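# Stack one keg centred upright on the other

## Task

Set one keg upright on top of the other keg, centred on it, so that the stack stays in place with no robot supporting it; then open the grippers and move the arms away from it.

## Robot and tools

Robots and camera. Six identical i2rt Big YAM arms are named arm1 to arm6. Each has six joints, a two-finger gripper and a wrist camera (arm1_cam_wrist to arm6_cam_wrist). A fixed room camera, cam_high, gives an overview. The hand reaches about 1.0 m out from the joint1 axis. With joint1 and joint6 at 0 and the hand level and pointing ahead, the wrist camera rides above the hand and looks toward the fingertips.

Frame. Everything is in one shared scene frame: origin on the floor, +z up, metres; headings are degrees counter-clockwise from +x. Bases (x, y, z; heading): arm1 +0.42, +0.46, +0.76; -100. arm2 +0.01, +0.47, +0.62; -81. arm3 -0.44, +0.52, +0.66; -97. arm4 -0.59, -0.23, +0.62; +57. arm5 +0.02, -0.46, +0.71; +79. arm6 +0.46, -0.52, +0.67; +105. So arm1-arm3 stand on the +y side facing roughly -y, arm5 and arm6 on the -y side facing roughly +y, arm4 at the -x, -y corner. The hand point is midway between the fingertips; its z axis runs along the fingers and its y axis is the direction the fingers open and close.

execute_actions. Argument actions is a list holding either zero or one action. The action is an object keyed by arm name; under each arm is a joints object giving absolute targets by joint name (not offsets). All arms named start together and may finish at different times. Keys and ranges (radians unless noted; tolerance for counting as reached in brackets):
- joint1_rad -2.879 to 2.879 (0.045): turns the whole arm about its base, positive counter-clockwise seen from above; 0 points the arm along its base heading.
- joint2_rad 0 to 3.141 (0.14): shoulder; 0 has the upper arm lying back roughly level, increasing lifts it up then forward.
- joint3_rad 0 to 3.019 (0.09): elbow; 0 is fully folded, increasing opens it.
- joint4_rad -1.692 to 1.57 (0.055): hand pitch, positive tips the fingers up.
- joint5_rad -1.57 to 1.57 (0.03): hand yaw, positive toward the arm's right.
- joint6_rad -2.094 to 2.094 (0.035): hand roll, positive clockwise viewed from behind the hand.
- gripper_m 0 to 0.093 (0.003): fingertip gap in metres; grip force tops out near 50-62 N per pad, lower on some units.
Any key you omit, or any arm you omit, keeps its earlier target and may still be pushing toward it. An unknown key or out-of-range number rejects the entire call and nothing moves. One action runs at most 15 s. Joints move at different speeds, so the hand can sweep a wide arc between postures; use intermediate postures near obstacles. A target very close to the current reading may not move the joint; a joint carrying load tends to sag.
Argument cameras: list of camera names or "all"; omitted, null or ["all"] returns every camera, [] returns none, a bad name rejects the call. An empty actions list only reports state and images.

wait: seconds from 0 to 10; issues no command, the scene keeps running, and it returns the same report as an empty action.

zoom_image: camera (one name) and region [x0, y0, x1, y1] in pixels of that camera's most recent full image, origin at top-left, no bigger than 504 by 504. All images are 672x504. Wrist cameras have roughly 86-88 degree vertical view (fx about 260-274 px); cam_high is narrower, 53.698 degrees, fx 497.819, centre near (333.563, 250.987).

finished_scene: scene is the number of the current scene. It ends the scene for good once the last command has been held, and its result says whether the goal was met. The stack must already stand by itself with grippers open and arms withdrawn.

Reading results. The pictures line lists the cameras in image order. joint_positions gives readings; joint torques are raw drive outputs with per-arm offset, scale and noise, nonzero even in free air, so treat them only as rough hints of load. joint_status per joint: off_target (stopped short and may still push), contact_stop or time_out (target dropped, holds where it stopped, but a timed-out joint may keep a target within 0.375, 0.375, 0.113, 0.225, 0.075, 0.3 rad of its position for joints 1-6 and keep pushing, and will move there if freed), not_followed (a self- and inter-arm collision check blocked that arm's joint targets, shown with a joint command not followed line and usually a cause; the gripper part still runs, and the blocked targets may be retried on later actions). on_its_own lists what this call did not command; its held at value is the held target, not the position. To relieve a push, command the joint to its reported position. A stop reported in one call cancels any later motion, wait or finish calls in the same reply.

Heat. Sustained load, including while you deliberate, warms motors. MOTOR HOT appears from 85 °C; at 100 °C the arm and gripper go limp until cooled, an OVER-TEMPERATURE FAULT is reported and the arm drops. Affected keys then read limit_stop_at_motor_heat; resend those targets afterwards. Don't leave arms straining against objects or each other.

Cautions. The robots keep holding the last command while you think, and do not pause when touching something; they press hard. Any forceful squeeze between two arms ends the run, and a hard collision may too; nothing in the report flags arm-to-arm contact, and the collision check ignores fingers, gripper housings and wrist cameras and can react late. Object contact with robots is fine. Avoid dropping, slipping, slamming or knocking over the kegs; a brief disturbance may nudge a loose keg, so confirm the final stack in images before finishing. Shorter total motion is better.

Each tool is called after ">>>" as name(argument=value, ...) on one line, values as JSON.

## Session

>>> execute_actions(actions=[])

Scene clock: 0.00 s.
Joint torques (N m, as the arm reports them, + toward a larger angle): no reading
arm1.joint_positions: joint1_rad=+0.356 joint2_rad=+0.559 joint3_rad=+1.366 joint4_rad=-1.345 joint5_rad=+0.091 joint6_rad=-0.411 gripper_m=+0.094
arm1.joint_status: not commanded
arm1.hand: x=+0.4489 y=+0.2415 z=+1.2926 quat_wxyz=(-0.271, -0.425, -0.762, +0.406) (m; scene frame)
arm2.joint_positions: joint1_rad=-0.267 joint2_rad=+0.618 joint3_rad=+1.471 joint4_rad=-1.477 joint5_rad=-0.141 joint6_rad=+0.293 gripper_m=+0.094
arm2.joint_status: not commanded
arm2.hand: x=+0.0117 y=+0.2677 z=+1.1691 quat_wxyz=(-0.390, -0.723, -0.516, +0.244) (m; scene frame)
arm3.joint_positions: joint1_rad=+0.165 joint2_rad=+0.618 joint3_rad=+1.464 joint4_rad=-1.231 joint5_rad=+0.201 joint6_rad=+0.487 gripper_m=+0.094
arm3.joint_status: not commanded
arm3.hand: x=-0.4660 y=+0.2910 z=+1.2616 quat_wxyz=(-0.441, -0.728, -0.390, +0.351) (m; scene frame)
arm4.joint_positions: joint1_rad=-0.416 joint2_rad=+0.547 joint3_rad=+1.331 joint4_rad=-1.403 joint5_rad=-0.039 joint6_rad=-0.504 gripper_m=+0.095
arm4.joint_status: not commanded
arm4.hand: x=-0.4206 y=-0.1098 z=+1.1327 quat_wxyz=(-0.455, +0.465, -0.759, -0.030) (m; scene frame)
arm5.joint_positions: joint1_rad=+0.286 joint2_rad=+0.617 joint3_rad=+1.450 joint4_rad=-1.174 joint5_rad=+0.244 joint6_rad=+0.094 gripper_m=+0.094
arm5.joint_status: not commanded
arm5.hand: x=+0.0303 y=-0.2196 z=+1.3139 quat_wxyz=(-0.444, +0.529, -0.619, -0.376) (m; scene frame)
arm6.joint_positions: joint1_rad=-0.117 joint2_rad=+0.543 joint3_rad=+1.341 joint4_rad=-1.526 joint5_rad=-0.193 joint6_rad=+0.499 gripper_m=+0.094
arm6.joint_status: not commanded
arm6.hand: x=+0.4006 y=-0.3479 z=+1.1692 quat_wxyz=(-0.103, +0.554, -0.720, -0.405) (m; scene frame)
pictures: arm1_cam_wrist, arm2_cam_wrist, arm3_cam_wrist, arm4_cam_wrist, arm5_cam_wrist, arm6_cam_wrist, cam_high
Images, in order (width x height): arm1_cam_wrist 672x504, arm2_cam_wrist 672x504, arm3_cam_wrist 672x504, arm4_cam_wrist 672x504, arm5_cam_wrist 672x504, arm6_cam_wrist 672x504, cam_high 672x504.

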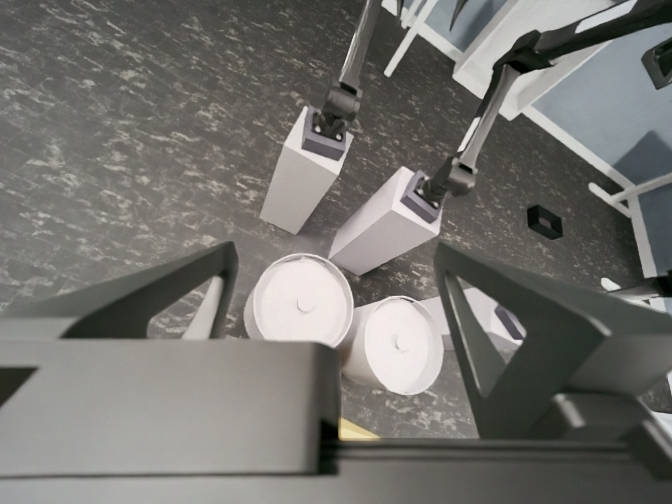

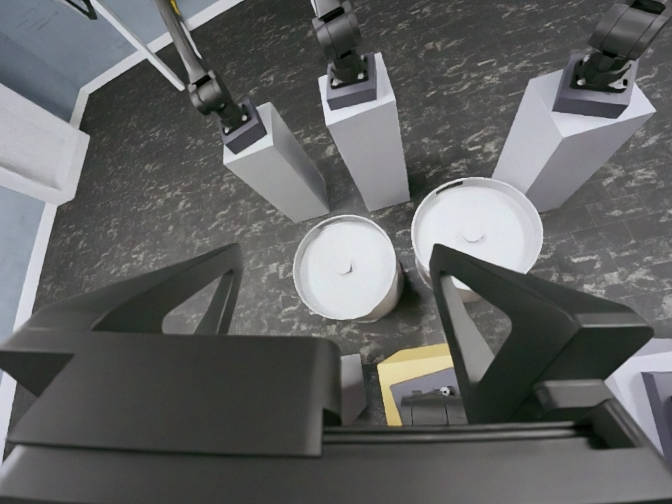

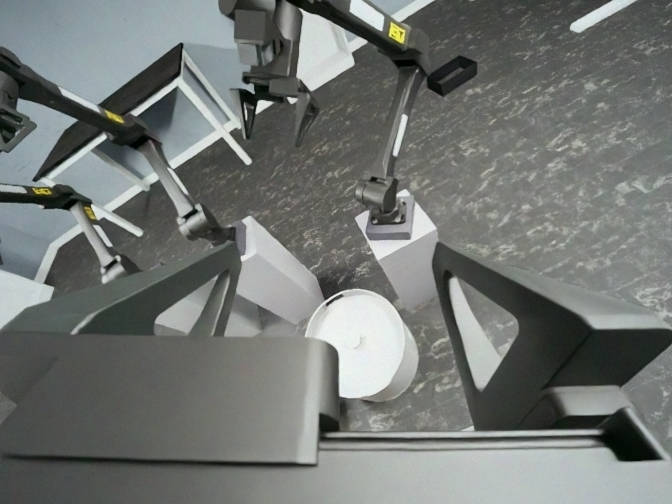

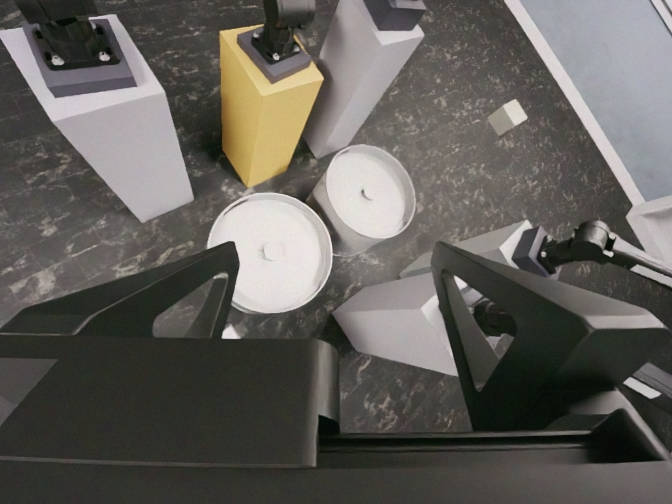

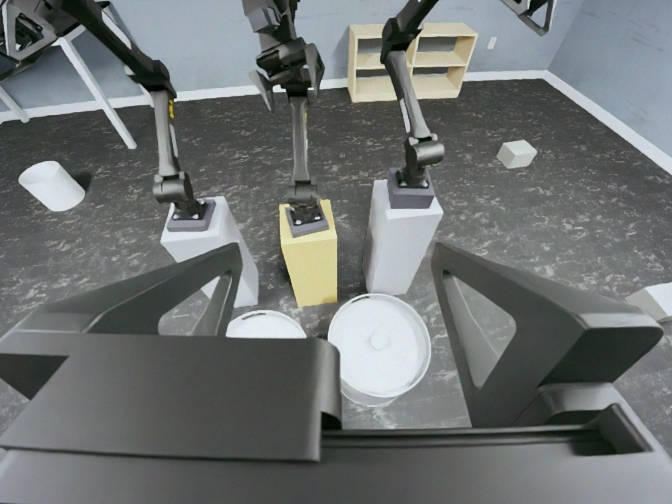

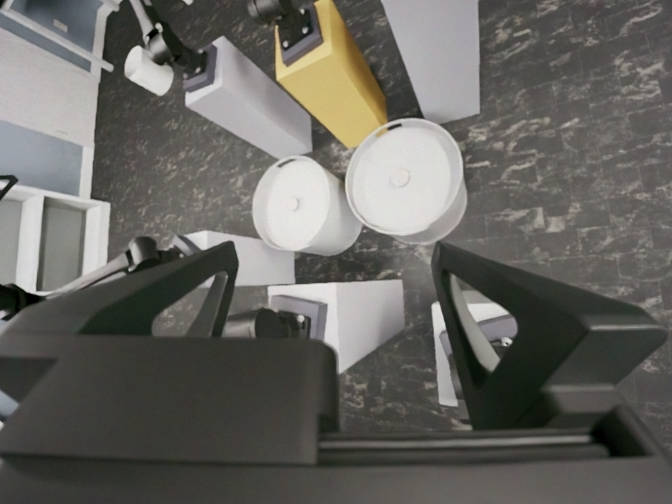

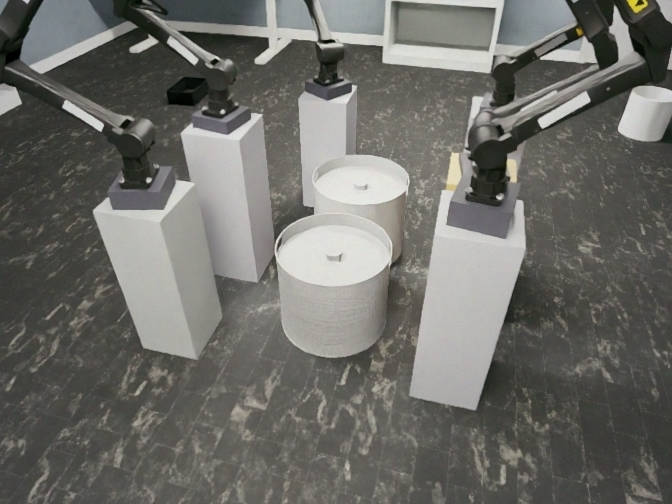

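>>> execute_actions(actions=[{"arm1":{"joints":{"joint1_rad":0.8,"joint2_rad":1.57,"joint3_rad":1.57,"joint4_rad":0,"joint5_rad":0,"joint6_rad":0}},"arm6":{"joints":{"joint1_rad":-0.3,"joint2_rad":0.2,"joint3_rad":0.7,"joint4_rad":-0.5,"joint5_rad":0,"joint6_rad":0}},"arm3":{"joints":{"joint1_rad":-0.8,"joint2_rad":2.0,"joint3_rad":2.6,"joint4_rad":0.5,"joint5_rad":0,"joint6_rad":0}},"arm4":{"joints":{"joint1_rad":0.3,"joint2_rad":0.5,"joint3_rad":2.0,"joint4_rad":0,"joint5_rad":0,"joint6_rad":0}},"arm2":{"joints":{"joint1_rad":0.37,"joint2_rad":1.5,"joint3_rad":1.3,"joint4_rad":-1.37,"joint5_rad":0,"joint6_rad":0}},"arm5":{"joints":{"joint1_rad":0.7,"joint2_rad":1.7,"joint3_rad":1.2,"joint4_rad":-1.07,"joint5_rad":0,"joint6_rad":0}}}], cameras=["arm2_cam_wrist","arm5_cam_wrist","cam_high"])

>>> zoom_image(camera="cam_high", region=[240,120,460,370])

Scene clock: 27.80 s.
Joint torques (N m, as the arm reports them, + toward a larger angle): arm1=[ -1.42 -14.94  14.54   2.7   -0.08   0.18] | arm2=[  0.96 -14.94   9.21   0.98  -0.03  -0.31] | arm3=[  1.48 -20.33  11.82   1.02   0.01  -0.22] | arm4=[ 1.03 12.96 -0.5   0.1   0.11  0.21] | arm5=[  1.   -12.71   7.72   0.62  -0.05  -0.05] | arm6=[-1.67  3.24 11.03  3.56  0.19  0.05]
arm1.joint_positions: joint1_rad=+0.796 joint2_rad=+1.559 joint3_rad=+1.543 joint4_rad=-0.012 joint5_rad=+0.002 joint6_rad=-0.014 gripper_m=+0.094
arm1.joint_status: all done
arm1.hand: x=+0.8437 y=-0.1239 z=+1.2417 quat_wxyz=(-0.614, -0.324, -0.646, +0.318) (m; scene frame)
arm2.joint_positions: joint1_rad=+0.377 joint2_rad=+1.508 joint3_rad=+1.288 joint4_rad=-1.380 joint5_rad=+0.000 joint6_rad=+0.014 gripper_m=+0.094
arm2.joint_status: all done
arm2.hand: x=+0.2289 y=+0.0984 z=+0.8025 quat_wxyz=(+0.013, -0.502, -0.865, -0.006) (m; scene frame)
arm3.joint_positions: joint1_rad=-0.807 joint2_rad=+2.020 joint3_rad=+2.562 joint4_rad=+0.491 joint5_rad=+0.000 joint6_rad=+0.010 gripper_m=+0.094
arm3.joint_status: all done
arm3.hand: x=-1.0039 y=+0.1077 z=+1.5130 quat_wxyz=(-0.306, -0.252, -0.080, +0.915) (m; scene frame)
arm4.joint_positions: joint1_rad=+0.296 joint2_rad=+0.476 joint3_rad=+2.006 joint4_rad=-0.009 joint5_rad=-0.001 joint6_rad=-0.016 gripper_m=+0.095
arm4.joint_status: all done
arm4.hand: x=-0.6604 y=-0.4668 z=+1.6152 quat_wxyz=(-0.805, +0.018, -0.023, -0.592) (m; scene frame)
arm5.joint_positions: joint1_rad=+0.700 joint2_rad=+1.702 joint3_rad=+1.187 joint4_rad=-1.077 joint5_rad=+0.001 joint6_rad=+0.008 gripper_m=+0.094
arm5.joint_status: all done
arm5.hand: x=-0.2097 y=-0.0542 z=+0.7664 quat_wxyz=(+0.003, +0.862, -0.507, +0.015) (m; scene frame)
arm6.joint_positions: joint1_rad=-0.294 joint2_rad=+0.195 joint3_rad=+0.683 joint4_rad=-0.532 joint5_rad=-0.004 joint6_rad=+0.016 gripper_m=+0.094
arm6.joint_status: all done
arm6.hand: x=+0.4660 y=-0.2748 z=+1.1119 quat_wxyz=(-0.491, +0.501, -0.520, -0.488) (m; scene frame)
pictures: arm2_cam_wrist, arm5_cam_wrist, cam_high
Images, in order (width x height): arm2_cam_wrist 672x504, arm5_cam_wrist 672x504, cam_high 672x504.

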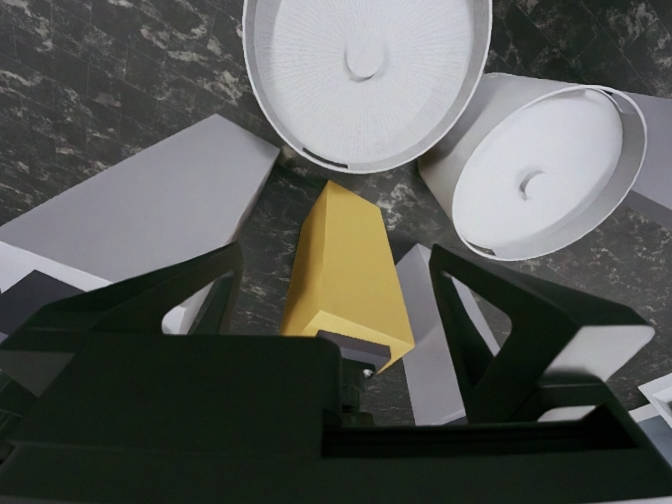

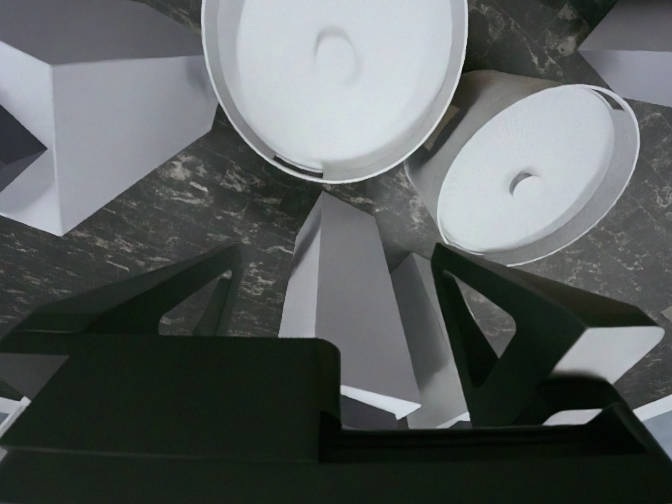

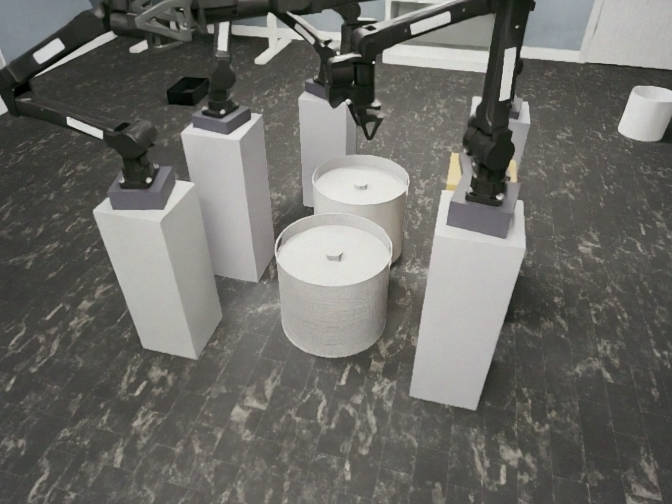

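Region (240, 120, 460, 370) of cam_high's 672x504 image, scaled by 2.016, with more detail than that image has; it fills the left 444 columns of this view, and the rest is white.

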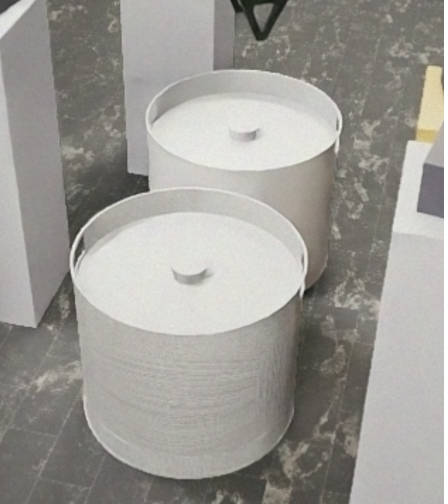

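>>> execute_actions(actions=[{"arm1":{"joints":{"joint1_rad":0.3,"joint2_rad":1.0,"joint3_rad":2.0}},"arm3":{"joints":{"joint1_rad":-0.3,"joint2_rad":1.0,"joint3_rad":2.0}},"arm4":{"joints":{"joint2_rad":0.9}},"arm2":{"joints":{"joint1_rad":-0.1,"joint3_rad":0.95,"joint4_rad":-1.0,"joint6_rad":0.377}},"arm5":{"joints":{"joint1_rad":0.806,"joint2_rad":2.182,"joint3_rad":0.745,"joint4_rad":-0.124,"joint6_rad":1.836}}}], cameras=[])

>>> execute_actions(actions=[{"arm2":{"joints":{"joint1_rad":-1.002,"joint2_rad":2.014,"joint3_rad":0.958,"joint4_rad":-0.505}}}], cameras=["arm2_cam_wrist","arm5_cam_wrist","cam_high"])

Scene clock: 99.03 s.
Joint torques (N m, as the arm reports them, + toward a larger angle): arm1=[-2.15 -0.18  7.57  1.03 -0.13  0.15] | arm2=[  1.82 -13.01   7.7    1.01  -0.05   0.03] | arm3=[-1.08 -0.89  6.56 -0.02  0.08 -0.16] | arm4=[0.87 2.35 4.91 0.63 0.1  0.21] | arm5=[  0.12 -11.49   0.91   0.69   0.08   0.09] | arm6=[-1.67  3.23 11.04  3.55  0.19  0.05]
arm1.joint_positions: joint1_rad=+0.307 joint2_rad=+1.000 joint3_rad=+1.985 joint4_rad=-0.005 joint5_rad=+0.003 joint6_rad=-0.010 gripper_m=+0.094
arm1.joint_status: all done
arm1.hand: x=+0.4591 y=+0.2244 z=+1.7615 quat_wxyz=(-0.717, -0.193, -0.228, +0.630) (m; scene frame)
arm2.joint_positions: joint1_rad=-0.107 joint2_rad=+1.507 joint3_rad=+0.944 joint4_rad=-1.016 joint5_rad=+0.001 joint6_rad=+0.363 gripper_m=+0.094
arm2.joint_status: all done
arm2.hand: x=+0.0283 y=+0.0842 z=+0.6821 quat_wxyz=(+0.003, -0.809, -0.588, -0.001) (m; scene frame)
arm3.joint_positions: joint1_rad=-0.285 joint2_rad=+1.003 joint3_rad=+1.983 joint4_rad=+0.500 joint5_rad=-0.003 joint6_rad=+0.007 gripper_m=+0.094
arm3.joint_status: all done
arm3.hand: x=-0.4840 y=+0.4225 z=+1.7095 quat_wxyz=(-0.550, -0.036, -0.024, +0.834) (m; scene frame)
arm4.joint_positions: joint1_rad=+0.296 joint2_rad=+0.898 joint3_rad=+1.994 joint4_rad=-0.004 joint5_rad=-0.001 joint6_rad=-0.016 gripper_m=+0.095
arm4.joint_status: all done
arm4.hand: x=-0.5519 y=-0.0993 z=+1.6472 quat_wxyz=(-0.782, +0.147, -0.192, -0.575) (m; scene frame)
arm5.joint_positions: joint1_rad=+0.816 joint2_rad=+2.188 joint3_rad=+0.747 joint4_rad=-0.134 joint5_rad=+0.000 joint6_rad=+1.828 gripper_m=+0.094
arm5.joint_status: all done
arm5.hand: x=-0.1803 y=-0.1820 z=+0.4790 quat_wxyz=(-0.007, +0.186, -0.982, +0.004) (m; scene frame)
arm6.joint_positions: joint1_rad=-0.294 joint2_rad=+0.195 joint3_rad=+0.683 joint4_rad=-0.532 joint5_rad=-0.004 joint6_rad=+0.016 gripper_m=+0.094
arm6.joint_status: not commanded
arm6.hand: x=+0.4660 y=-0.2748 z=+1.1119 quat_wxyz=(-0.491, +0.501, -0.520, -0.488) (m; scene frame)
pictures: none
No camera images: the call's "cameras" was empty. Leave "cameras" out to get every camera's image.

Scene clock: 100.47 s.
Joint torques (N m, as the arm reports them, + toward a larger angle): arm1=[-2.14 -0.55  7.54  0.99 -0.13  0.15] | arm2=[  2.06 -18.55   5.24   1.    -0.03   0.  ] | arm3=[-0.9   0.04  6.26  0.01  0.05 -0.2 ] | arm4=[0.96 2.71 4.98 0.65 0.1  0.22] | arm5=[  0.   -11.34   0.89   0.69   0.08   0.09] | arm6=[-1.65  3.26 11.04  3.55  0.2   0.05]
arm1.joint_positions: joint1_rad=+0.307 joint2_rad=+1.000 joint3_rad=+1.985 joint4_rad=-0.005 joint5_rad=+0.003 joint6_rad=-0.010 gripper_m=+0.094
arm1.joint_status: not commanded
arm1.hand: x=+0.4591 y=+0.2244 z=+1.7615 quat_wxyz=(-0.717, -0.193, -0.228, +0.630) (m; scene frame)
arm2.joint_positions: joint1_rad=-1.008 joint2_rad=+2.027 joint3_rad=+0.944 joint4_rad=-0.519 joint5_rad=+0.001 joint6_rad=+0.364 gripper_m=+0.094
arm2.joint_status: all done
arm2.hand: x=-0.3074 y=+0.1932 z=+0.4765 quat_wxyz=(+0.008, -0.984, -0.176, -0.013) (m; scene frame)
arm3.joint_positions: joint1_rad=-0.285 joint2_rad=+1.003 joint3_rad=+1.983 joint4_rad=+0.500 joint5_rad=-0.003 joint6_rad=+0.007 gripper_m=+0.094
arm3.joint_status: not commanded
arm3.hand: x=-0.4840 y=+0.4225 z=+1.7095 quat_wxyz=(-0.550, -0.036, -0.024, +0.834) (m; scene frame)
arm4.joint_positions: joint1_rad=+0.296 joint2_rad=+0.898 joint3_rad=+1.994 joint4_rad=-0.004 joint5_rad=-0.001 joint6_rad=-0.016 gripper_m=+0.095
arm4.joint_status: not commanded
arm4.hand: x=-0.5519 y=-0.0993 z=+1.6472 quat_wxyz=(-0.782, +0.147, -0.192, -0.575) (m; scene frame)
arm5.joint_positions: joint1_rad=+0.816 joint2_rad=+2.188 joint3_rad=+0.747 joint4_rad=-0.134 joint5_rad=+0.000 joint6_rad=+1.828 gripper_m=+0.094
arm5.joint_status: not commanded
arm5.hand: x=-0.1803 y=-0.1820 z=+0.4790 quat_wxyz=(-0.007, +0.186, -0.982, +0.004) (m; scene frame)
arm6.joint_positions: joint1_rad=-0.294 joint2_rad=+0.195 joint3_rad=+0.683 joint4_rad=-0.532 joint5_rad=-0.004 joint6_rad=+0.016 gripper_m=+0.094
arm6.joint_status: not commanded
arm6.hand: x=+0.4660 y=-0.2748 z=+1.1119 quat_wxyz=(-0.491, +0.501, -0.520, -0.488) (m; scene frame)
pictures: arm2_cam_wrist, arm5_cam_wrist, cam_high
Images, in order (width x height): arm2_cam_wrist 672x504, arm5_cam_wrist 672x504, cam_high 672x504.

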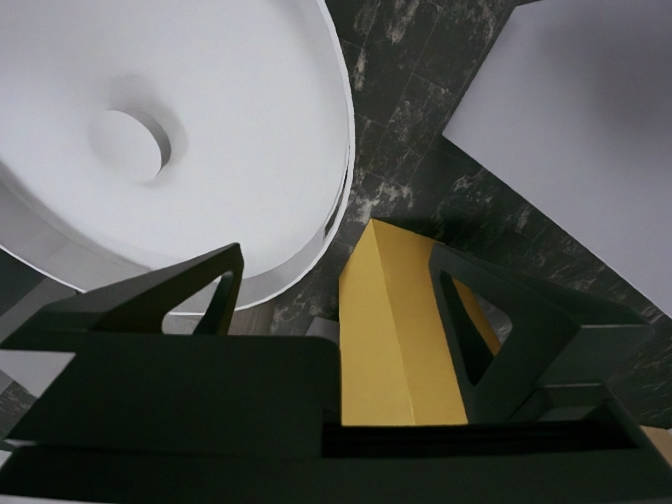

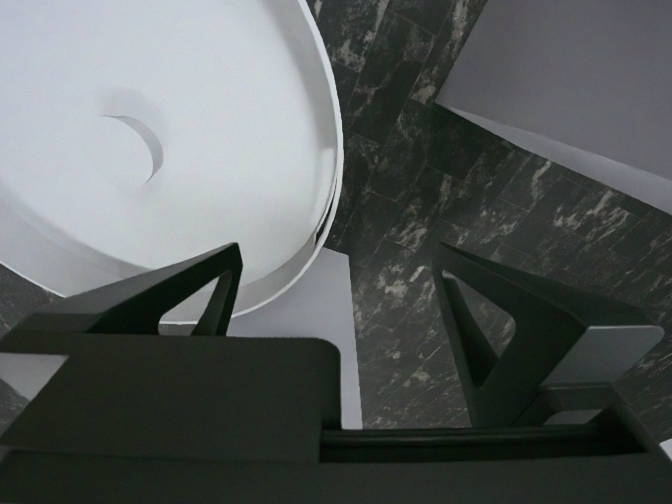

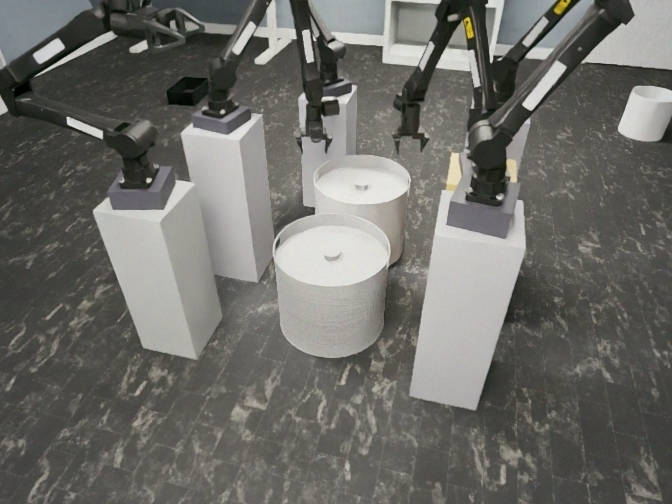

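>>> execute_actions(actions=[{"arm2":{"joints":{"joint1_rad":-1.04,"joint2_rad":2.37,"joint3_rad":1.05,"joint4_rad":-0.215,"joint6_rad":0.33}},"arm5":{"joints":{"joint2_rad":2.605,"joint3_rad":0.955,"joint4_rad":0.095}}}], cameras=["arm2_cam_wrist","arm5_cam_wrist","cam_high"])

>>> zoom_image(camera="cam_high", region=[280,110,450,240])

Scene clock: 112.97 s.
Joint torques (N m, as the arm reports them, + toward a larger angle): arm1=[-2.15 -0.53  7.64  0.99 -0.13  0.15] | arm2=[  0.38 -20.12   2.87   1.39  -0.04  -0.3 ] | arm3=[-0.49 -0.22  6.52  0.14  0.09 -0.21] | arm4=[0.84 2.69 5.   0.62 0.09 0.21] | arm5=[  1.12 -10.54  -1.66  -0.26  -0.2    0.03] | arm6=[-1.67  3.24 11.05  3.55  0.2   0.05]
arm1.joint_positions: joint1_rad=+0.307 joint2_rad=+1.000 joint3_rad=+1.985 joint4_rad=-0.005 joint5_rad=+0.003 joint6_rad=-0.010 gripper_m=+0.094
arm1.joint_status: not commanded
arm1.hand: x=+0.4591 y=+0.2244 z=+1.7615 quat_wxyz=(-0.717, -0.193, -0.228, +0.630) (m; scene frame)
arm2.joint_positions: joint1_rad=-1.035 joint2_rad=+2.393 joint3_rad=+1.040 joint4_rad=-0.231 joint5_rad=+0.001 joint6_rad=+0.344 gripper_m=+0.094
arm2.joint_status: all done
arm2.hand: x=-0.3180 y=+0.1989 z=+0.3391 quat_wxyz=(+0.002, -0.985, -0.173, -0.005) (m; scene frame)
arm3.joint_positions: joint1_rad=-0.285 joint2_rad=+1.003 joint3_rad=+1.983 joint4_rad=+0.500 joint5_rad=-0.003 joint6_rad=+0.007 gripper_m=+0.094
arm3.joint_status: not commanded
arm3.hand: x=-0.4840 y=+0.4225 z=+1.7095 quat_wxyz=(-0.550, -0.036, -0.024, +0.834) (m; scene frame)
arm4.joint_positions: joint1_rad=+0.296 joint2_rad=+0.898 joint3_rad=+1.994 joint4_rad=-0.004 joint5_rad=-0.001 joint6_rad=-0.016 gripper_m=+0.095
arm4.joint_status: not commanded
arm4.hand: x=-0.5519 y=-0.0993 z=+1.6472 quat_wxyz=(-0.782, +0.147, -0.192, -0.575) (m; scene frame)
arm5.joint_positions: joint1_rad=+0.806 joint2_rad=+2.566 joint3_rad=+0.983 joint4_rad=+0.114 joint5_rad=+0.007 joint6_rad=+1.834 gripper_m=+0.094
arm5.joint_status: all done
arm5.hand: x=-0.2051 y=-0.1373 z=+0.3564 quat_wxyz=(+0.013, +0.178, -0.983, -0.045) (m; scene frame)
arm6.joint_positions: joint1_rad=-0.294 joint2_rad=+0.195 joint3_rad=+0.683 joint4_rad=-0.532 joint5_rad=-0.004 joint6_rad=+0.016 gripper_m=+0.094
arm6.joint_status: not commanded
arm6.hand: x=+0.4660 y=-0.2748 z=+1.1119 quat_wxyz=(-0.491, +0.501, -0.520, -0.488) (m; scene frame)
pictures: arm2_cam_wrist, arm5_cam_wrist, cam_high
Images, in order (width x height): arm2_cam_wrist 672x504, arm5_cam_wrist 672x504, cam_high 672x504.

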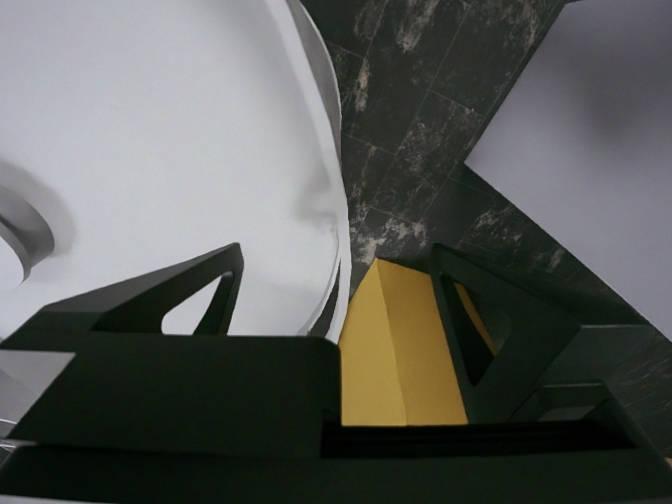

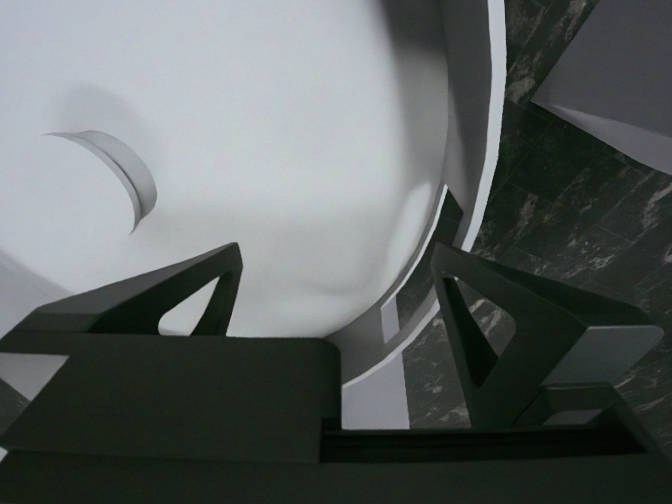

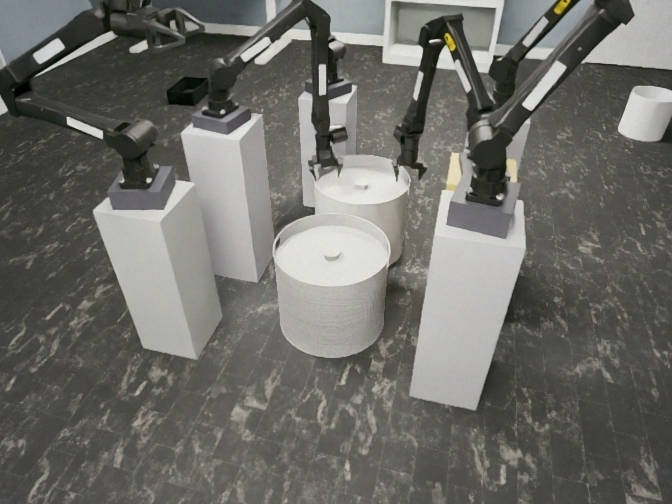

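Region (280, 110, 450, 240) of cam_high's 672x504 image, scaled by 2.965, with more detail than that image has; it fills the top 385 rows of this view, and the rest is white.

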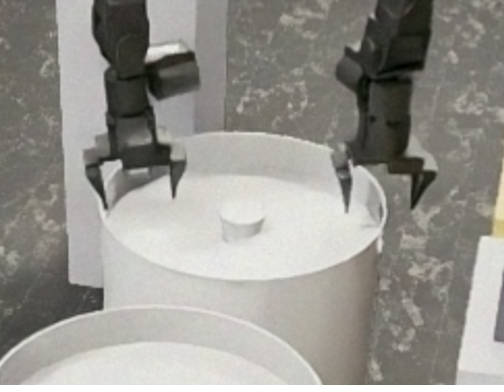

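>>> execute_actions(actions=[{"arm2":{"joints":{"joint2_rad":2.42,"joint3_rad":1.067,"joint4_rad":-0.185}},"arm5":{"joints":{"joint2_rad":2.47,"joint3_rad":0.86,"joint4_rad":0.03}}}], cameras=[])

>>> execute_actions(actions=[{"arm5":{"joints":{"joint2_rad":2.58,"joint3_rad":0.925,"joint4_rad":0.075}}}], cameras=[])

>>> execute_actions(actions=[{"arm5":{"joints":{"joint2_rad":2.67,"joint3_rad":0.99,"joint4_rad":0.12}}}], cameras=["arm2_cam_wrist","arm5_cam_wrist"])

Scene clock: 123.40 s.
Joint torques (N m, as the arm reports them, + toward a larger angle): arm1=[-2.16 -0.5   7.64  0.99 -0.13  0.15] | arm2=[  0.69 -18.34   3.11   1.12  -0.06  -0.27] | arm3=[ 0.43  0.04  6.43 -0.05  0.13 -0.17] | arm4=[1.01 2.54 4.97 0.63 0.09 0.2 ] | arm5=[  1.08 -12.08  -0.07   0.1   -0.03   0.04] | arm6=[-1.67  3.26 11.03  3.56  0.2   0.05]
arm1.joint_positions: joint1_rad=+0.307 joint2_rad=+1.000 joint3_rad=+1.985 joint4_rad=-0.005 joint5_rad=+0.003 joint6_rad=-0.010 gripper_m=+0.094
arm1.joint_status: not commanded
arm1.hand: x=+0.4591 y=+0.2244 z=+1.7615 quat_wxyz=(-0.717, -0.193, -0.228, +0.630) (m; scene frame)
arm2.joint_positions: joint1_rad=-1.035 joint2_rad=+2.414 joint3_rad=+1.054 joint4_rad=-0.200 joint5_rad=+0.001 joint6_rad=+0.344 gripper_m=+0.094
arm2.joint_status: all done
arm2.hand: x=-0.3237 y=+0.1942 z=+0.3314 quat_wxyz=(-0.003, -0.985, -0.173, +0.006) (m; scene frame)
arm3.joint_positions: joint1_rad=-0.285 joint2_rad=+1.003 joint3_rad=+1.983 joint4_rad=+0.500 joint5_rad=-0.003 joint6_rad=+0.007 gripper_m=+0.094
arm3.joint_status: not commanded
arm3.hand: x=-0.4840 y=+0.4225 z=+1.7095 quat_wxyz=(-0.550, -0.036, -0.024, +0.834) (m; scene frame)
arm4.joint_positions: joint1_rad=+0.296 joint2_rad=+0.898 joint3_rad=+1.994 joint4_rad=-0.004 joint5_rad=-0.001 joint6_rad=-0.016 gripper_m=+0.095
arm4.joint_status: not commanded
arm4.hand: x=-0.5519 y=-0.0993 z=+1.6472 quat_wxyz=(-0.782, +0.147, -0.192, -0.575) (m; scene frame)
arm5.joint_positions: joint1_rad=+0.806 joint2_rad=+2.471 joint3_rad=+0.856 joint4_rad=+0.034 joint5_rad=+0.002 joint6_rad=+1.834 gripper_m=+0.094
arm5.joint_status: all done
arm5.hand: x=-0.1739 y=-0.1828 z=+0.3888 quat_wxyz=(-0.009, +0.178, -0.984, +0.006) (m; scene frame)
arm6.joint_positions: joint1_rad=-0.294 joint2_rad=+0.195 joint3_rad=+0.683 joint4_rad=-0.532 joint5_rad=-0.004 joint6_rad=+0.016 gripper_m=+0.094
arm6.joint_status: not commanded
arm6.hand: x=+0.4660 y=-0.2748 z=+1.1119 quat_wxyz=(-0.491, +0.501, -0.520, -0.488) (m; scene frame)
pictures: none
No camera images: the call's "cameras" was empty. Leave "cameras" out to get every camera's image.

Scene clock: 124.27 s.
Joint torques (N m, as the arm reports them, + toward a larger angle): arm1=[-2.16 -0.55  7.63  0.99 -0.13  0.15] | arm2=[  0.4  -17.87   3.23   1.04  -0.03  -0.32] | arm3=[-0.58 -0.13  6.43 -0.08  0.09 -0.18] | arm4=[0.89 2.57 4.93 0.68 0.11 0.2 ] | arm5=[  1.01 -11.46  -0.46   0.43  -0.02   0.05] | arm6=[-1.7   3.22 11.04  3.55  0.19  0.05]
arm1.joint_positions: joint1_rad=+0.307 joint2_rad=+1.000 joint3_rad=+1.985 joint4_rad=-0.005 joint5_rad=+0.003 joint6_rad=-0.010 gripper_m=+0.094
arm1.joint_status: not commanded
arm1.hand: x=+0.4591 y=+0.2244 z=+1.7615 quat_wxyz=(-0.717, -0.193, -0.228, +0.630) (m; scene frame)
arm2.joint_positions: joint1_rad=-1.035 joint2_rad=+2.414 joint3_rad=+1.054 joint4_rad=-0.200 joint5_rad=+0.001 joint6_rad=+0.344 gripper_m=+0.094
arm2.joint_status: not commanded
arm2.hand: x=-0.3237 y=+0.1942 z=+0.3314 quat_wxyz=(-0.003, -0.985, -0.173, +0.006) (m; scene frame)
arm3.joint_positions: joint1_rad=-0.285 joint2_rad=+1.003 joint3_rad=+1.983 joint4_rad=+0.500 joint5_rad=-0.003 joint6_rad=+0.007 gripper_m=+0.094
arm3.joint_status: not commanded
arm3.hand: x=-0.4840 y=+0.4225 z=+1.7095 quat_wxyz=(-0.550, -0.036, -0.024, +0.834) (m; scene frame)
arm4.joint_positions: joint1_rad=+0.296 joint2_rad=+0.898 joint3_rad=+1.994 joint4_rad=-0.004 joint5_rad=-0.001 joint6_rad=-0.016 gripper_m=+0.095
arm4.joint_status: not commanded
arm4.hand: x=-0.5519 y=-0.0993 z=+1.6472 quat_wxyz=(-0.782, +0.147, -0.192, -0.575) (m; scene frame)
arm5.joint_positions: joint1_rad=+0.806 joint2_rad=+2.576 joint3_rad=+0.924 joint4_rad=+0.071 joint5_rad=+0.002 joint6_rad=+1.834 gripper_m=+0.094
arm5.joint_status: all done
arm5.hand: x=-0.1754 y=-0.1802 z=+0.3533 quat_wxyz=(-0.009, +0.178, -0.984, +0.006) (m; scene frame)
arm6.joint_positions: joint1_rad=-0.294 joint2_rad=+0.195 joint3_rad=+0.683 joint4_rad=-0.532 joint5_rad=-0.004 joint6_rad=+0.016 gripper_m=+0.094
arm6.joint_status: not commanded
arm6.hand: x=+0.4660 y=-0.2748 z=+1.1119 quat_wxyz=(-0.491, +0.501, -0.520, -0.488) (m; scene frame)
pictures: none
No camera images: the call's "cameras" was empty. Leave "cameras" out to get every camera's image.

Scene clock: 125.07 s.
Joint torques (N m, as the arm reports them, + toward a larger angle): arm1=[-2.16 -0.52  7.64  0.99 -0.13  0.14] | arm2=[  1.48 -17.14   3.25   1.14  -0.04  -0.28] | arm3=[-0.53 -0.06  6.55 -0.04  0.07 -0.16] | arm4=[1.   2.86 4.97 0.62 0.11 0.22] | arm5=[  1.05 -12.28  -0.93   0.67  -0.02   0.03] | arm6=[-1.67  3.24 11.04  3.55  0.19  0.05]
arm1.joint_positions: joint1_rad=+0.307 joint2_rad=+1.000 joint3_rad=+1.985 joint4_rad=-0.005 joint5_rad=+0.003 joint6_rad=-0.010 gripper_m=+0.094
arm1.joint_status: not commanded
arm1.hand: x=+0.4591 y=+0.2244 z=+1.7615 quat_wxyz=(-0.717, -0.193, -0.228, +0.630) (m; scene frame)
arm2.joint_positions: joint1_rad=-1.035 joint2_rad=+2.414 joint3_rad=+1.054 joint4_rad=-0.200 joint5_rad=+0.001 joint6_rad=+0.344 gripper_m=+0.094
arm2.joint_status: not commanded
arm2.hand: x=-0.3237 y=+0.1942 z=+0.3314 quat_wxyz=(-0.003, -0.985, -0.173, +0.006) (m; scene frame)
arm3.joint_positions: joint1_rad=-0.285 joint2_rad=+1.003 joint3_rad=+1.983 joint4_rad=+0.500 joint5_rad=-0.003 joint6_rad=+0.007 gripper_m=+0.094
arm3.joint_status: not commanded
arm3.hand: x=-0.4840 y=+0.4225 z=+1.7095 quat_wxyz=(-0.550, -0.036, -0.024, +0.834) (m; scene frame)
arm4.joint_positions: joint1_rad=+0.296 joint2_rad=+0.898 joint3_rad=+1.994 joint4_rad=-0.004 joint5_rad=-0.001 joint6_rad=-0.016 gripper_m=+0.095
arm4.joint_status: not commanded
arm4.hand: x=-0.5519 y=-0.0993 z=+1.6472 quat_wxyz=(-0.782, +0.147, -0.192, -0.575) (m; scene frame)
arm5.joint_positions: joint1_rad=+0.806 joint2_rad=+2.663 joint3_rad=+0.991 joint4_rad=+0.114 joint5_rad=+0.002 joint6_rad=+1.834 gripper_m=+0.094
arm5.joint_status: all done
arm5.hand: x=-0.1805 y=-0.1726 z=+0.3223 quat_wxyz=(-0.004, +0.178, -0.984, -0.004) (m; scene frame)
arm6.joint_positions: joint1_rad=-0.294 joint2_rad=+0.195 joint3_rad=+0.683 joint4_rad=-0.532 joint5_rad=-0.004 joint6_rad=+0.016 gripper_m=+0.094
arm6.joint_status: not commanded
arm6.hand: x=+0.4660 y=-0.2748 z=+1.1119 quat_wxyz=(-0.491, +0.501, -0.520, -0.488) (m; scene frame)
pictures: arm2_cam_wrist, arm5_cam_wrist
Images, in order (width x height): arm2_cam_wrist 672x504, arm5_cam_wrist 672x504.

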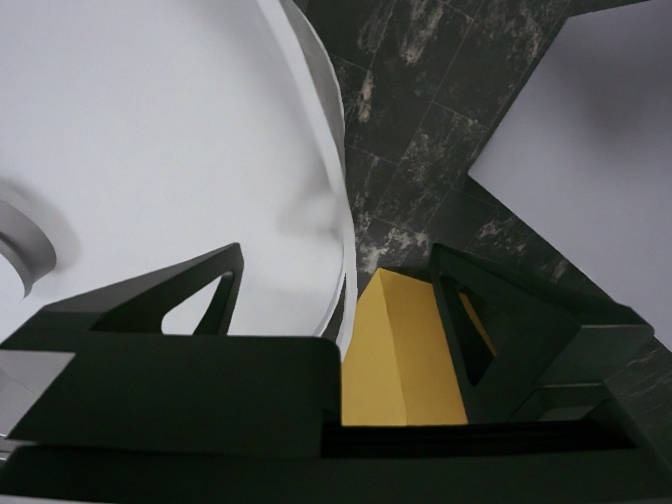

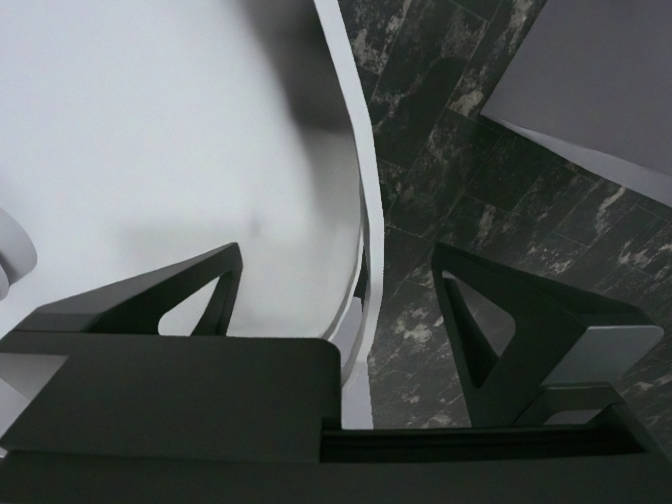

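>>> execute_actions(actions=[{"arm2":{"joints":{"joint1_rad":-1.06,"joint2_rad":2.45,"gripper_m":0.04}},"arm5":{"joints":{"joint2_rad":2.69,"gripper_m":0.04}}}], cameras=[])

>>> execute_actions(actions=[{"arm2":{"joints":{"gripper_m":0}},"arm5":{"joints":{"gripper_m":0}}}], cameras=[])

>>> execute_actions(actions=[{"arm2":{"joints":{"joint2_rad":2.255,"joint3_rad":1.0,"joint4_rad":-0.31}},"arm5":{"joints":{"joint2_rad":2.47,"joint3_rad":0.86,"joint4_rad":0.04}}}], cameras=["arm2_cam_wrist","cam_high"])

Scene clock: 135.23 s.
Joint torques (N m, as the arm reports them, + toward a larger angle): arm1=[-2.14 -0.48  7.63  0.99 -0.13  0.15] | arm2=[  0.75 -18.12   2.68   1.18  -0.03  -0.27] | arm3=[-0.09 -0.05  6.43  0.01  0.13 -0.14] | arm4=[0.87 2.72 4.98 0.63 0.08 0.2 ] | arm5=[  1.08 -11.31  -0.85   0.54  -0.02   0.03] | arm6=[-1.67  3.22 11.03  3.55  0.2   0.05]
arm1.joint_positions: joint1_rad=+0.307 joint2_rad=+1.000 joint3_rad=+1.985 joint4_rad=-0.005 joint5_rad=+0.003 joint6_rad=-0.010 gripper_m=+0.094
arm1.joint_status: not commanded
arm1.hand: x=+0.4591 y=+0.2244 z=+1.7615 quat_wxyz=(-0.717, -0.193, -0.228, +0.630) (m; scene frame)
arm2.joint_positions: joint1_rad=-1.053 joint2_rad=+2.449 joint3_rad=+1.055 joint4_rad=-0.200 joint5_rad=+0.001 joint6_rad=+0.344 gripper_m=+0.040
arm2.joint_status: all done
arm2.hand: x=-0.3175 y=+0.2092 z=+0.3173 quat_wxyz=(+0.005, -0.986, -0.164, -0.009) (m; scene frame)
arm3.joint_positions: joint1_rad=-0.285 joint2_rad=+1.003 joint3_rad=+1.983 joint4_rad=+0.500 joint5_rad=-0.003 joint6_rad=+0.007 gripper_m=+0.094
arm3.joint_status: not commanded
arm3.hand: x=-0.4840 y=+0.4225 z=+1.7095 quat_wxyz=(-0.550, -0.036, -0.024, +0.834) (m; scene frame)
arm4.joint_positions: joint1_rad=+0.296 joint2_rad=+0.898 joint3_rad=+1.994 joint4_rad=-0.004 joint5_rad=-0.001 joint6_rad=-0.016 gripper_m=+0.095
arm4.joint_status: not commanded
arm4.hand: x=-0.5519 y=-0.0993 z=+1.6472 quat_wxyz=(-0.782, +0.147, -0.192, -0.575) (m; scene frame)
arm5.joint_positions: joint1_rad=+0.806 joint2_rad=+2.675 joint3_rad=+0.991 joint4_rad=+0.114 joint5_rad=+0.002 joint6_rad=+1.834 gripper_m=+0.040
arm5.joint_status: all done
arm5.hand: x=-0.1770 y=-0.1774 z=+0.3186 quat_wxyz=(-0.007, +0.178, -0.984, +0.001) (m; scene frame)
arm6.joint_positions: joint1_rad=-0.294 joint2_rad=+0.195 joint3_rad=+0.683 joint4_rad=-0.532 joint5_rad=-0.004 joint6_rad=+0.016 gripper_m=+0.094
arm6.joint_status: not commanded
arm6.hand: x=+0.4660 y=-0.2748 z=+1.1119 quat_wxyz=(-0.491, +0.501, -0.520, -0.488) (m; scene frame)
pictures: none
No camera images: the call's "cameras" was empty. Leave "cameras" out to get every camera's image.

Scene clock: 135.87 s.
Joint torques (N m, as the arm reports them, + toward a larger angle): arm1=[-2.16 -0.52  7.63  1.   -0.13  0.15] | arm2=[ -0.42 -18.41   2.32   0.88   0.51  -0.5 ] | arm3=[-0.83 -0.44  6.6  -0.03  0.11 -0.14] | arm4=[1.04 2.74 4.95 0.61 0.1  0.21] | arm5=[  0.99 -11.51  -0.52   0.47   0.05  -0.05] | arm6=[-1.7   3.22 11.03  3.54  0.19  0.05]
arm1.joint_positions: joint1_rad=+0.307 joint2_rad=+1.000 joint3_rad=+1.985 joint4_rad=-0.005 joint5_rad=+0.003 joint6_rad=-0.010 gripper_m=+0.094
arm1.joint_status: not commanded
arm1.hand: x=+0.4591 y=+0.2244 z=+1.7615 quat_wxyz=(-0.717, -0.193, -0.228, +0.630) (m; scene frame)
arm2.joint_positions: joint1_rad=-1.045 joint2_rad=+2.449 joint3_rad=+1.059 joint4_rad=-0.195 joint5_rad=-0.013 joint6_rad=+0.360 gripper_m=+0.001
arm2.joint_status: all done
arm2.hand: x=-0.3166 y=+0.2021 z=+0.3175 quat_wxyz=(-0.003, -0.987, -0.160, -0.009) (m; scene frame)
arm3.joint_positions: joint1_rad=-0.285 joint2_rad=+1.003 joint3_rad=+1.983 joint4_rad=+0.500 joint5_rad=-0.003 joint6_rad=+0.007 gripper_m=+0.094
arm3.joint_status: not commanded
arm3.hand: x=-0.4840 y=+0.4225 z=+1.7095 quat_wxyz=(-0.550, -0.036, -0.024, +0.834) (m; scene frame)
arm4.joint_positions: joint1_rad=+0.296 joint2_rad=+0.898 joint3_rad=+1.994 joint4_rad=-0.004 joint5_rad=-0.001 joint6_rad=-0.016 gripper_m=+0.095
arm4.joint_status: not commanded
arm4.hand: x=-0.5519 y=-0.0993 z=+1.6472 quat_wxyz=(-0.782, +0.147, -0.192, -0.575) (m; scene frame)
arm5.joint_positions: joint1_rad=+0.806 joint2_rad=+2.679 joint3_rad=+0.984 joint4_rad=+0.114 joint5_rad=+0.000 joint6_rad=+1.843 gripper_m=+0.001
arm5.joint_status: all done
arm5.hand: x=-0.1731 y=-0.1834 z=+0.3175 quat_wxyz=(-0.008, +0.173, -0.985, +0.007) (m; scene frame)
arm6.joint_positions: joint1_rad=-0.294 joint2_rad=+0.195 joint3_rad=+0.683 joint4_rad=-0.532 joint5_rad=-0.004 joint6_rad=+0.016 gripper_m=+0.094
arm6.joint_status: not commanded
arm6.hand: x=+0.4660 y=-0.2748 z=+1.1119 quat_wxyz=(-0.491, +0.501, -0.520, -0.488) (m; scene frame)
pictures: none
No camera images: the call's "cameras" was empty. Leave "cameras" out to get every camera's image.

Scene clock: 137.97 s.
Joint torques (N m, as the arm reports them, + toward a larger angle): arm1=[-2.18 -0.5   7.64  0.99 -0.13  0.15] | arm2=[  0.25 -35.73  -0.52  -2.7    0.69  -0.67] | arm3=[-0.25  0.57  6.42 -0.13  0.05 -0.19] | arm4=[0.91 2.66 4.97 0.68 0.11 0.21] | arm5=[  2.57 -23.82  -8.3   -2.29  -0.39  -0.22] | arm6=[-1.69  3.25 11.03  3.54  0.2   0.05]
arm1.joint_positions: joint1_rad=+0.307 joint2_rad=+1.000 joint3_rad=+1.985 joint4_rad=-0.005 joint5_rad=+0.003 joint6_rad=-0.010 gripper_m=+0.094
arm1.joint_status: not commanded
arm1.hand: x=+0.4591 y=+0.2244 z=+1.7615 quat_wxyz=(-0.717, -0.193, -0.228, +0.630) (m; scene frame)
arm2.joint_positions: joint1_rad=-1.044 joint2_rad=+2.433 joint3_rad=+1.027 joint4_rad=-0.228 joint5_rad=-0.018 joint6_rad=+0.387 gripper_m=+0.001
arm2.joint_status: joint2_rad time_out (moved -0.017 of -0.194); joint4_rad time_out (moved -0.033 of -0.115); the others done
arm2.on_its_own: joint2_rad reads +2.433 and still pushes toward +2.255 since a time_out; joint4_rad reads -0.228 and still pushes toward -0.310 since a time_out
arm2.hand: x=-0.2999 y=+0.2144 z=+0.3225 quat_wxyz=(+0.007, -0.989, -0.147, -0.031) (m; scene frame)
arm3.joint_positions: joint1_rad=-0.285 joint2_rad=+1.003 joint3_rad=+1.983 joint4_rad=+0.500 joint5_rad=-0.003 joint6_rad=+0.007 gripper_m=+0.094
arm3.joint_status: not commanded
arm3.hand: x=-0.4840 y=+0.4225 z=+1.7095 quat_wxyz=(-0.550, -0.036, -0.024, +0.834) (m; scene frame)
arm4.joint_positions: joint1_rad=+0.296 joint2_rad=+0.898 joint3_rad=+1.994 joint4_rad=-0.004 joint5_rad=-0.001 joint6_rad=-0.016 gripper_m=+0.095
arm4.joint_status: not commanded
arm4.hand: x=-0.5519 y=-0.0993 z=+1.6472 quat_wxyz=(-0.782, +0.147, -0.192, -0.575) (m; scene frame)
arm5.joint_positions: joint1_rad=+0.790 joint2_rad=+2.655 joint3_rad=+0.975 joint4_rad=+0.103 joint5_rad=+0.012 joint6_rad=+1.864 gripper_m=+0.001
arm5.joint_status: joint2_rad time_out (moved -0.025 of -0.209); joint3_rad time_out (moved -0.009 of -0.124); joint4_rad time_out (moved -0.012 of -0.074)
arm5.on_its_own: joint2_rad reads +2.655 and still pushes toward +2.470 since a time_out; joint3_rad reads +0.975 and still pushes toward +0.862 since a time_out; joint4_rad reads +0.103 and still pushes toward +0.040 since a time_out
arm5.hand: x=-0.1698 y=-0.1756 z=+0.3260 quat_wxyz=(-0.013, +0.156, -0.988, +0.002) (m; scene frame)
arm6.joint_positions: joint1_rad=-0.294 joint2_rad=+0.195 joint3_rad=+0.683 joint4_rad=-0.532 joint5_rad=-0.004 joint6_rad=+0.016 gripper_m=+0.094
arm6.joint_status: not commanded
arm6.hand: x=+0.4660 y=-0.2748 z=+1.1119 quat_wxyz=(-0.491, +0.501, -0.520, -0.488) (m; scene frame)
pictures: arm2_cam_wrist, cam_high
Images, in order (width x height): arm2_cam_wrist 672x504, cam_high 672x504.

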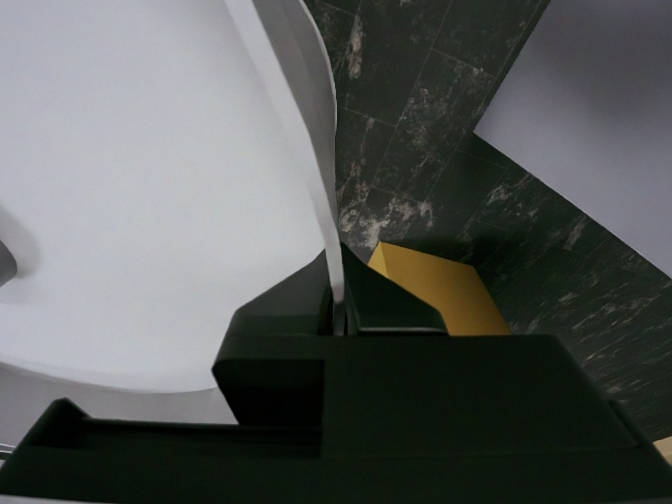

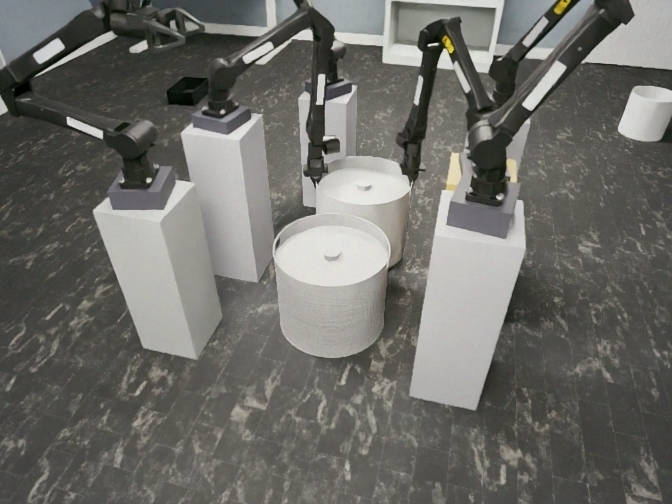

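>>> execute_actions(actions=[{"arm2":{"joints":{"joint1_rad":-1.05,"joint2_rad":2.085,"joint3_rad":1.09,"joint4_rad":-0.25}},"arm5":{"joints":{"joint2_rad":2.355,"joint3_rad":0.9,"joint4_rad":0.07}}}], cameras=["cam_high"])

Scene clock: 149.00 s.
Joint torques (N m, as the arm reports them, + toward a larger angle): arm1=[-2.18 -0.54  7.64  0.99 -0.13  0.15] | arm2=[  1.34 -44.02   6.81   0.99  -0.03  -0.21] | arm3=[-0.32 -0.89  6.67 -0.02  0.12 -0.27] | arm4=[1.06 2.75 4.95 0.62 0.09 0.2 ] | arm5=[  0.74 -25.61  -2.05  -0.31   0.16   0.07] | arm6=[-1.68  3.26 11.03  3.54  0.2   0.05]
arm1.joint_positions: joint1_rad=+0.307 joint2_rad=+1.000 joint3_rad=+1.985 joint4_rad=-0.005 joint5_rad=+0.003 joint6_rad=-0.010 gripper_m=+0.094
arm1.joint_status: not commanded
arm1.hand: x=+0.4591 y=+0.2244 z=+1.7615 quat_wxyz=(-0.717, -0.193, -0.228, +0.630) (m; scene frame)
arm2.joint_positions: joint1_rad=-1.056 joint2_rad=+2.340 joint3_rad=+1.033 joint4_rad=-0.253 joint5_rad=+0.001 joint6_rad=+0.336 gripper_m=+0.001
arm2.joint_status: joint2_rad time_out (moved -0.093 of -0.348); the others done
arm2.on_its_own: joint2_rad reads +2.340 and still pushes toward +2.085 since a time_out
arm2.hand: x=-0.3325 y=+0.1986 z=+0.3601 quat_wxyz=(-0.003, -0.986, -0.166, +0.006) (m; scene frame)
arm3.joint_positions: joint1_rad=-0.285 joint2_rad=+1.003 joint3_rad=+1.983 joint4_rad=+0.500 joint5_rad=-0.003 joint6_rad=+0.007 gripper_m=+0.094
arm3.joint_status: not commanded
arm3.hand: x=-0.4840 y=+0.4225 z=+1.7095 quat_wxyz=(-0.550, -0.036, -0.024, +0.834) (m; scene frame)
arm4.joint_positions: joint1_rad=+0.296 joint2_rad=+0.898 joint3_rad=+1.994 joint4_rad=-0.004 joint5_rad=-0.001 joint6_rad=-0.016 gripper_m=+0.095
arm4.joint_status: not commanded
arm4.hand: x=-0.5519 y=-0.0993 z=+1.6472 quat_wxyz=(-0.782, +0.147, -0.192, -0.575) (m; scene frame)
arm5.joint_positions: joint1_rad=+0.809 joint2_rad=+2.573 joint3_rad=+0.922 joint4_rad=+0.084 joint5_rad=-0.002 joint6_rad=+1.831 gripper_m=+0.001
arm5.joint_status: joint2_rad time_out (moved -0.082 of -0.300); the others done
arm5.on_its_own: joint2_rad reads +2.573 and still pushes toward +2.355 since a time_out
arm5.hand: x=-0.1787 y=-0.1784 z=+0.3545 quat_wxyz=(-0.004, +0.181, -0.983, +0.001) (m; scene frame)
arm6.joint_positions: joint1_rad=-0.294 joint2_rad=+0.195 joint3_rad=+0.683 joint4_rad=-0.532 joint5_rad=-0.004 joint6_rad=+0.016 gripper_m=+0.094
arm6.joint_status: not commanded
arm6.hand: x=+0.4660 y=-0.2748 z=+1.1119 quat_wxyz=(-0.491, +0.501, -0.520, -0.488) (m; scene frame)
pictures: cam_high
Images, in order (width x height): cam_high 672x504.

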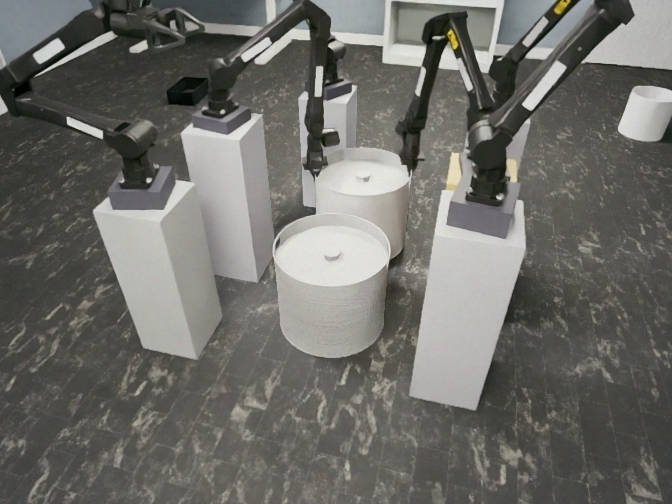

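>>> execute_actions(actions=[{"arm2":{"joints":{"joint2_rad":2.36,"joint3_rad":1.08,"joint4_rad":-0.19}},"arm5":{"joints":{"joint2_rad":2.6,"joint3_rad":0.98,"joint4_rad":0.115}}}], cameras=[])

Scene clock: 155.53 s.
Joint torques (N m, as the arm reports them, + toward a larger angle): arm1=[-2.16 -0.54  7.64  1.   -0.13  0.15] | arm2=[  2.43 -27.03   4.04   0.43  -0.35  -0.31] | arm3=[-0.1  -1.36  6.53  0.17  0.11 -0.14] | arm4=[1.   2.79 5.   0.64 0.1  0.21] | arm5=[  1.   -16.97  -2.2    0.06   0.2   -0.16] | arm6=[-1.69  3.23 11.04  3.55  0.19  0.05]
arm1.joint_positions: joint1_rad=+0.307 joint2_rad=+1.000 joint3_rad=+1.985 joint4_rad=-0.005 joint5_rad=+0.003 joint6_rad=-0.010 gripper_m=+0.094
arm1.joint_status: not commanded
arm1.hand: x=+0.4591 y=+0.2244 z=+1.7615 quat_wxyz=(-0.717, -0.193, -0.228, +0.630) (m; scene frame)
arm2.joint_positions: joint1_rad=-1.069 joint2_rad=+2.443 joint3_rad=+1.051 joint4_rad=-0.191 joint5_rad=+0.008 joint6_rad=+0.347 gripper_m=+0.001
arm2.joint_status: all done
arm2.hand: x=-0.3242 y=+0.2141 z=+0.3194 quat_wxyz=(+0.006, -0.988, -0.154, -0.003) (m; scene frame)
arm3.joint_positions: joint1_rad=-0.285 joint2_rad=+1.003 joint3_rad=+1.983 joint4_rad=+0.500 joint5_rad=-0.003 joint6_rad=+0.007 gripper_m=+0.094
arm3.joint_status: not commanded
arm3.hand: x=-0.4840 y=+0.4225 z=+1.7095 quat_wxyz=(-0.550, -0.036, -0.024, +0.834) (m; scene frame)
arm4.joint_positions: joint1_rad=+0.296 joint2_rad=+0.898 joint3_rad=+1.994 joint4_rad=-0.004 joint5_rad=-0.001 joint6_rad=-0.016 gripper_m=+0.095
arm4.joint_status: not commanded
arm4.hand: x=-0.5519 y=-0.0993 z=+1.6472 quat_wxyz=(-0.782, +0.147, -0.192, -0.575) (m; scene frame)
arm5.joint_positions: joint1_rad=+0.805 joint2_rad=+2.672 joint3_rad=+1.002 joint4_rad=+0.120 joint5_rad=-0.003 joint6_rad=+1.859 gripper_m=+0.001
arm5.joint_status: all done
arm5.hand: x=-0.1834 y=-0.1697 z=+0.3191 quat_wxyz=(+0.000, +0.165, -0.986, -0.007) (m; scene frame)
arm6.joint_positions: joint1_rad=-0.294 joint2_rad=+0.195 joint3_rad=+0.683 joint4_rad=-0.532 joint5_rad=-0.004 joint6_rad=+0.016 gripper_m=+0.094
arm6.joint_status: not commanded
arm6.hand: x=+0.4660 y=-0.2748 z=+1.1119 quat_wxyz=(-0.491, +0.501, -0.520, -0.488) (m; scene frame)
pictures: none
No camera images: the call's "cameras" was empty. Leave "cameras" out to get every camera's image.


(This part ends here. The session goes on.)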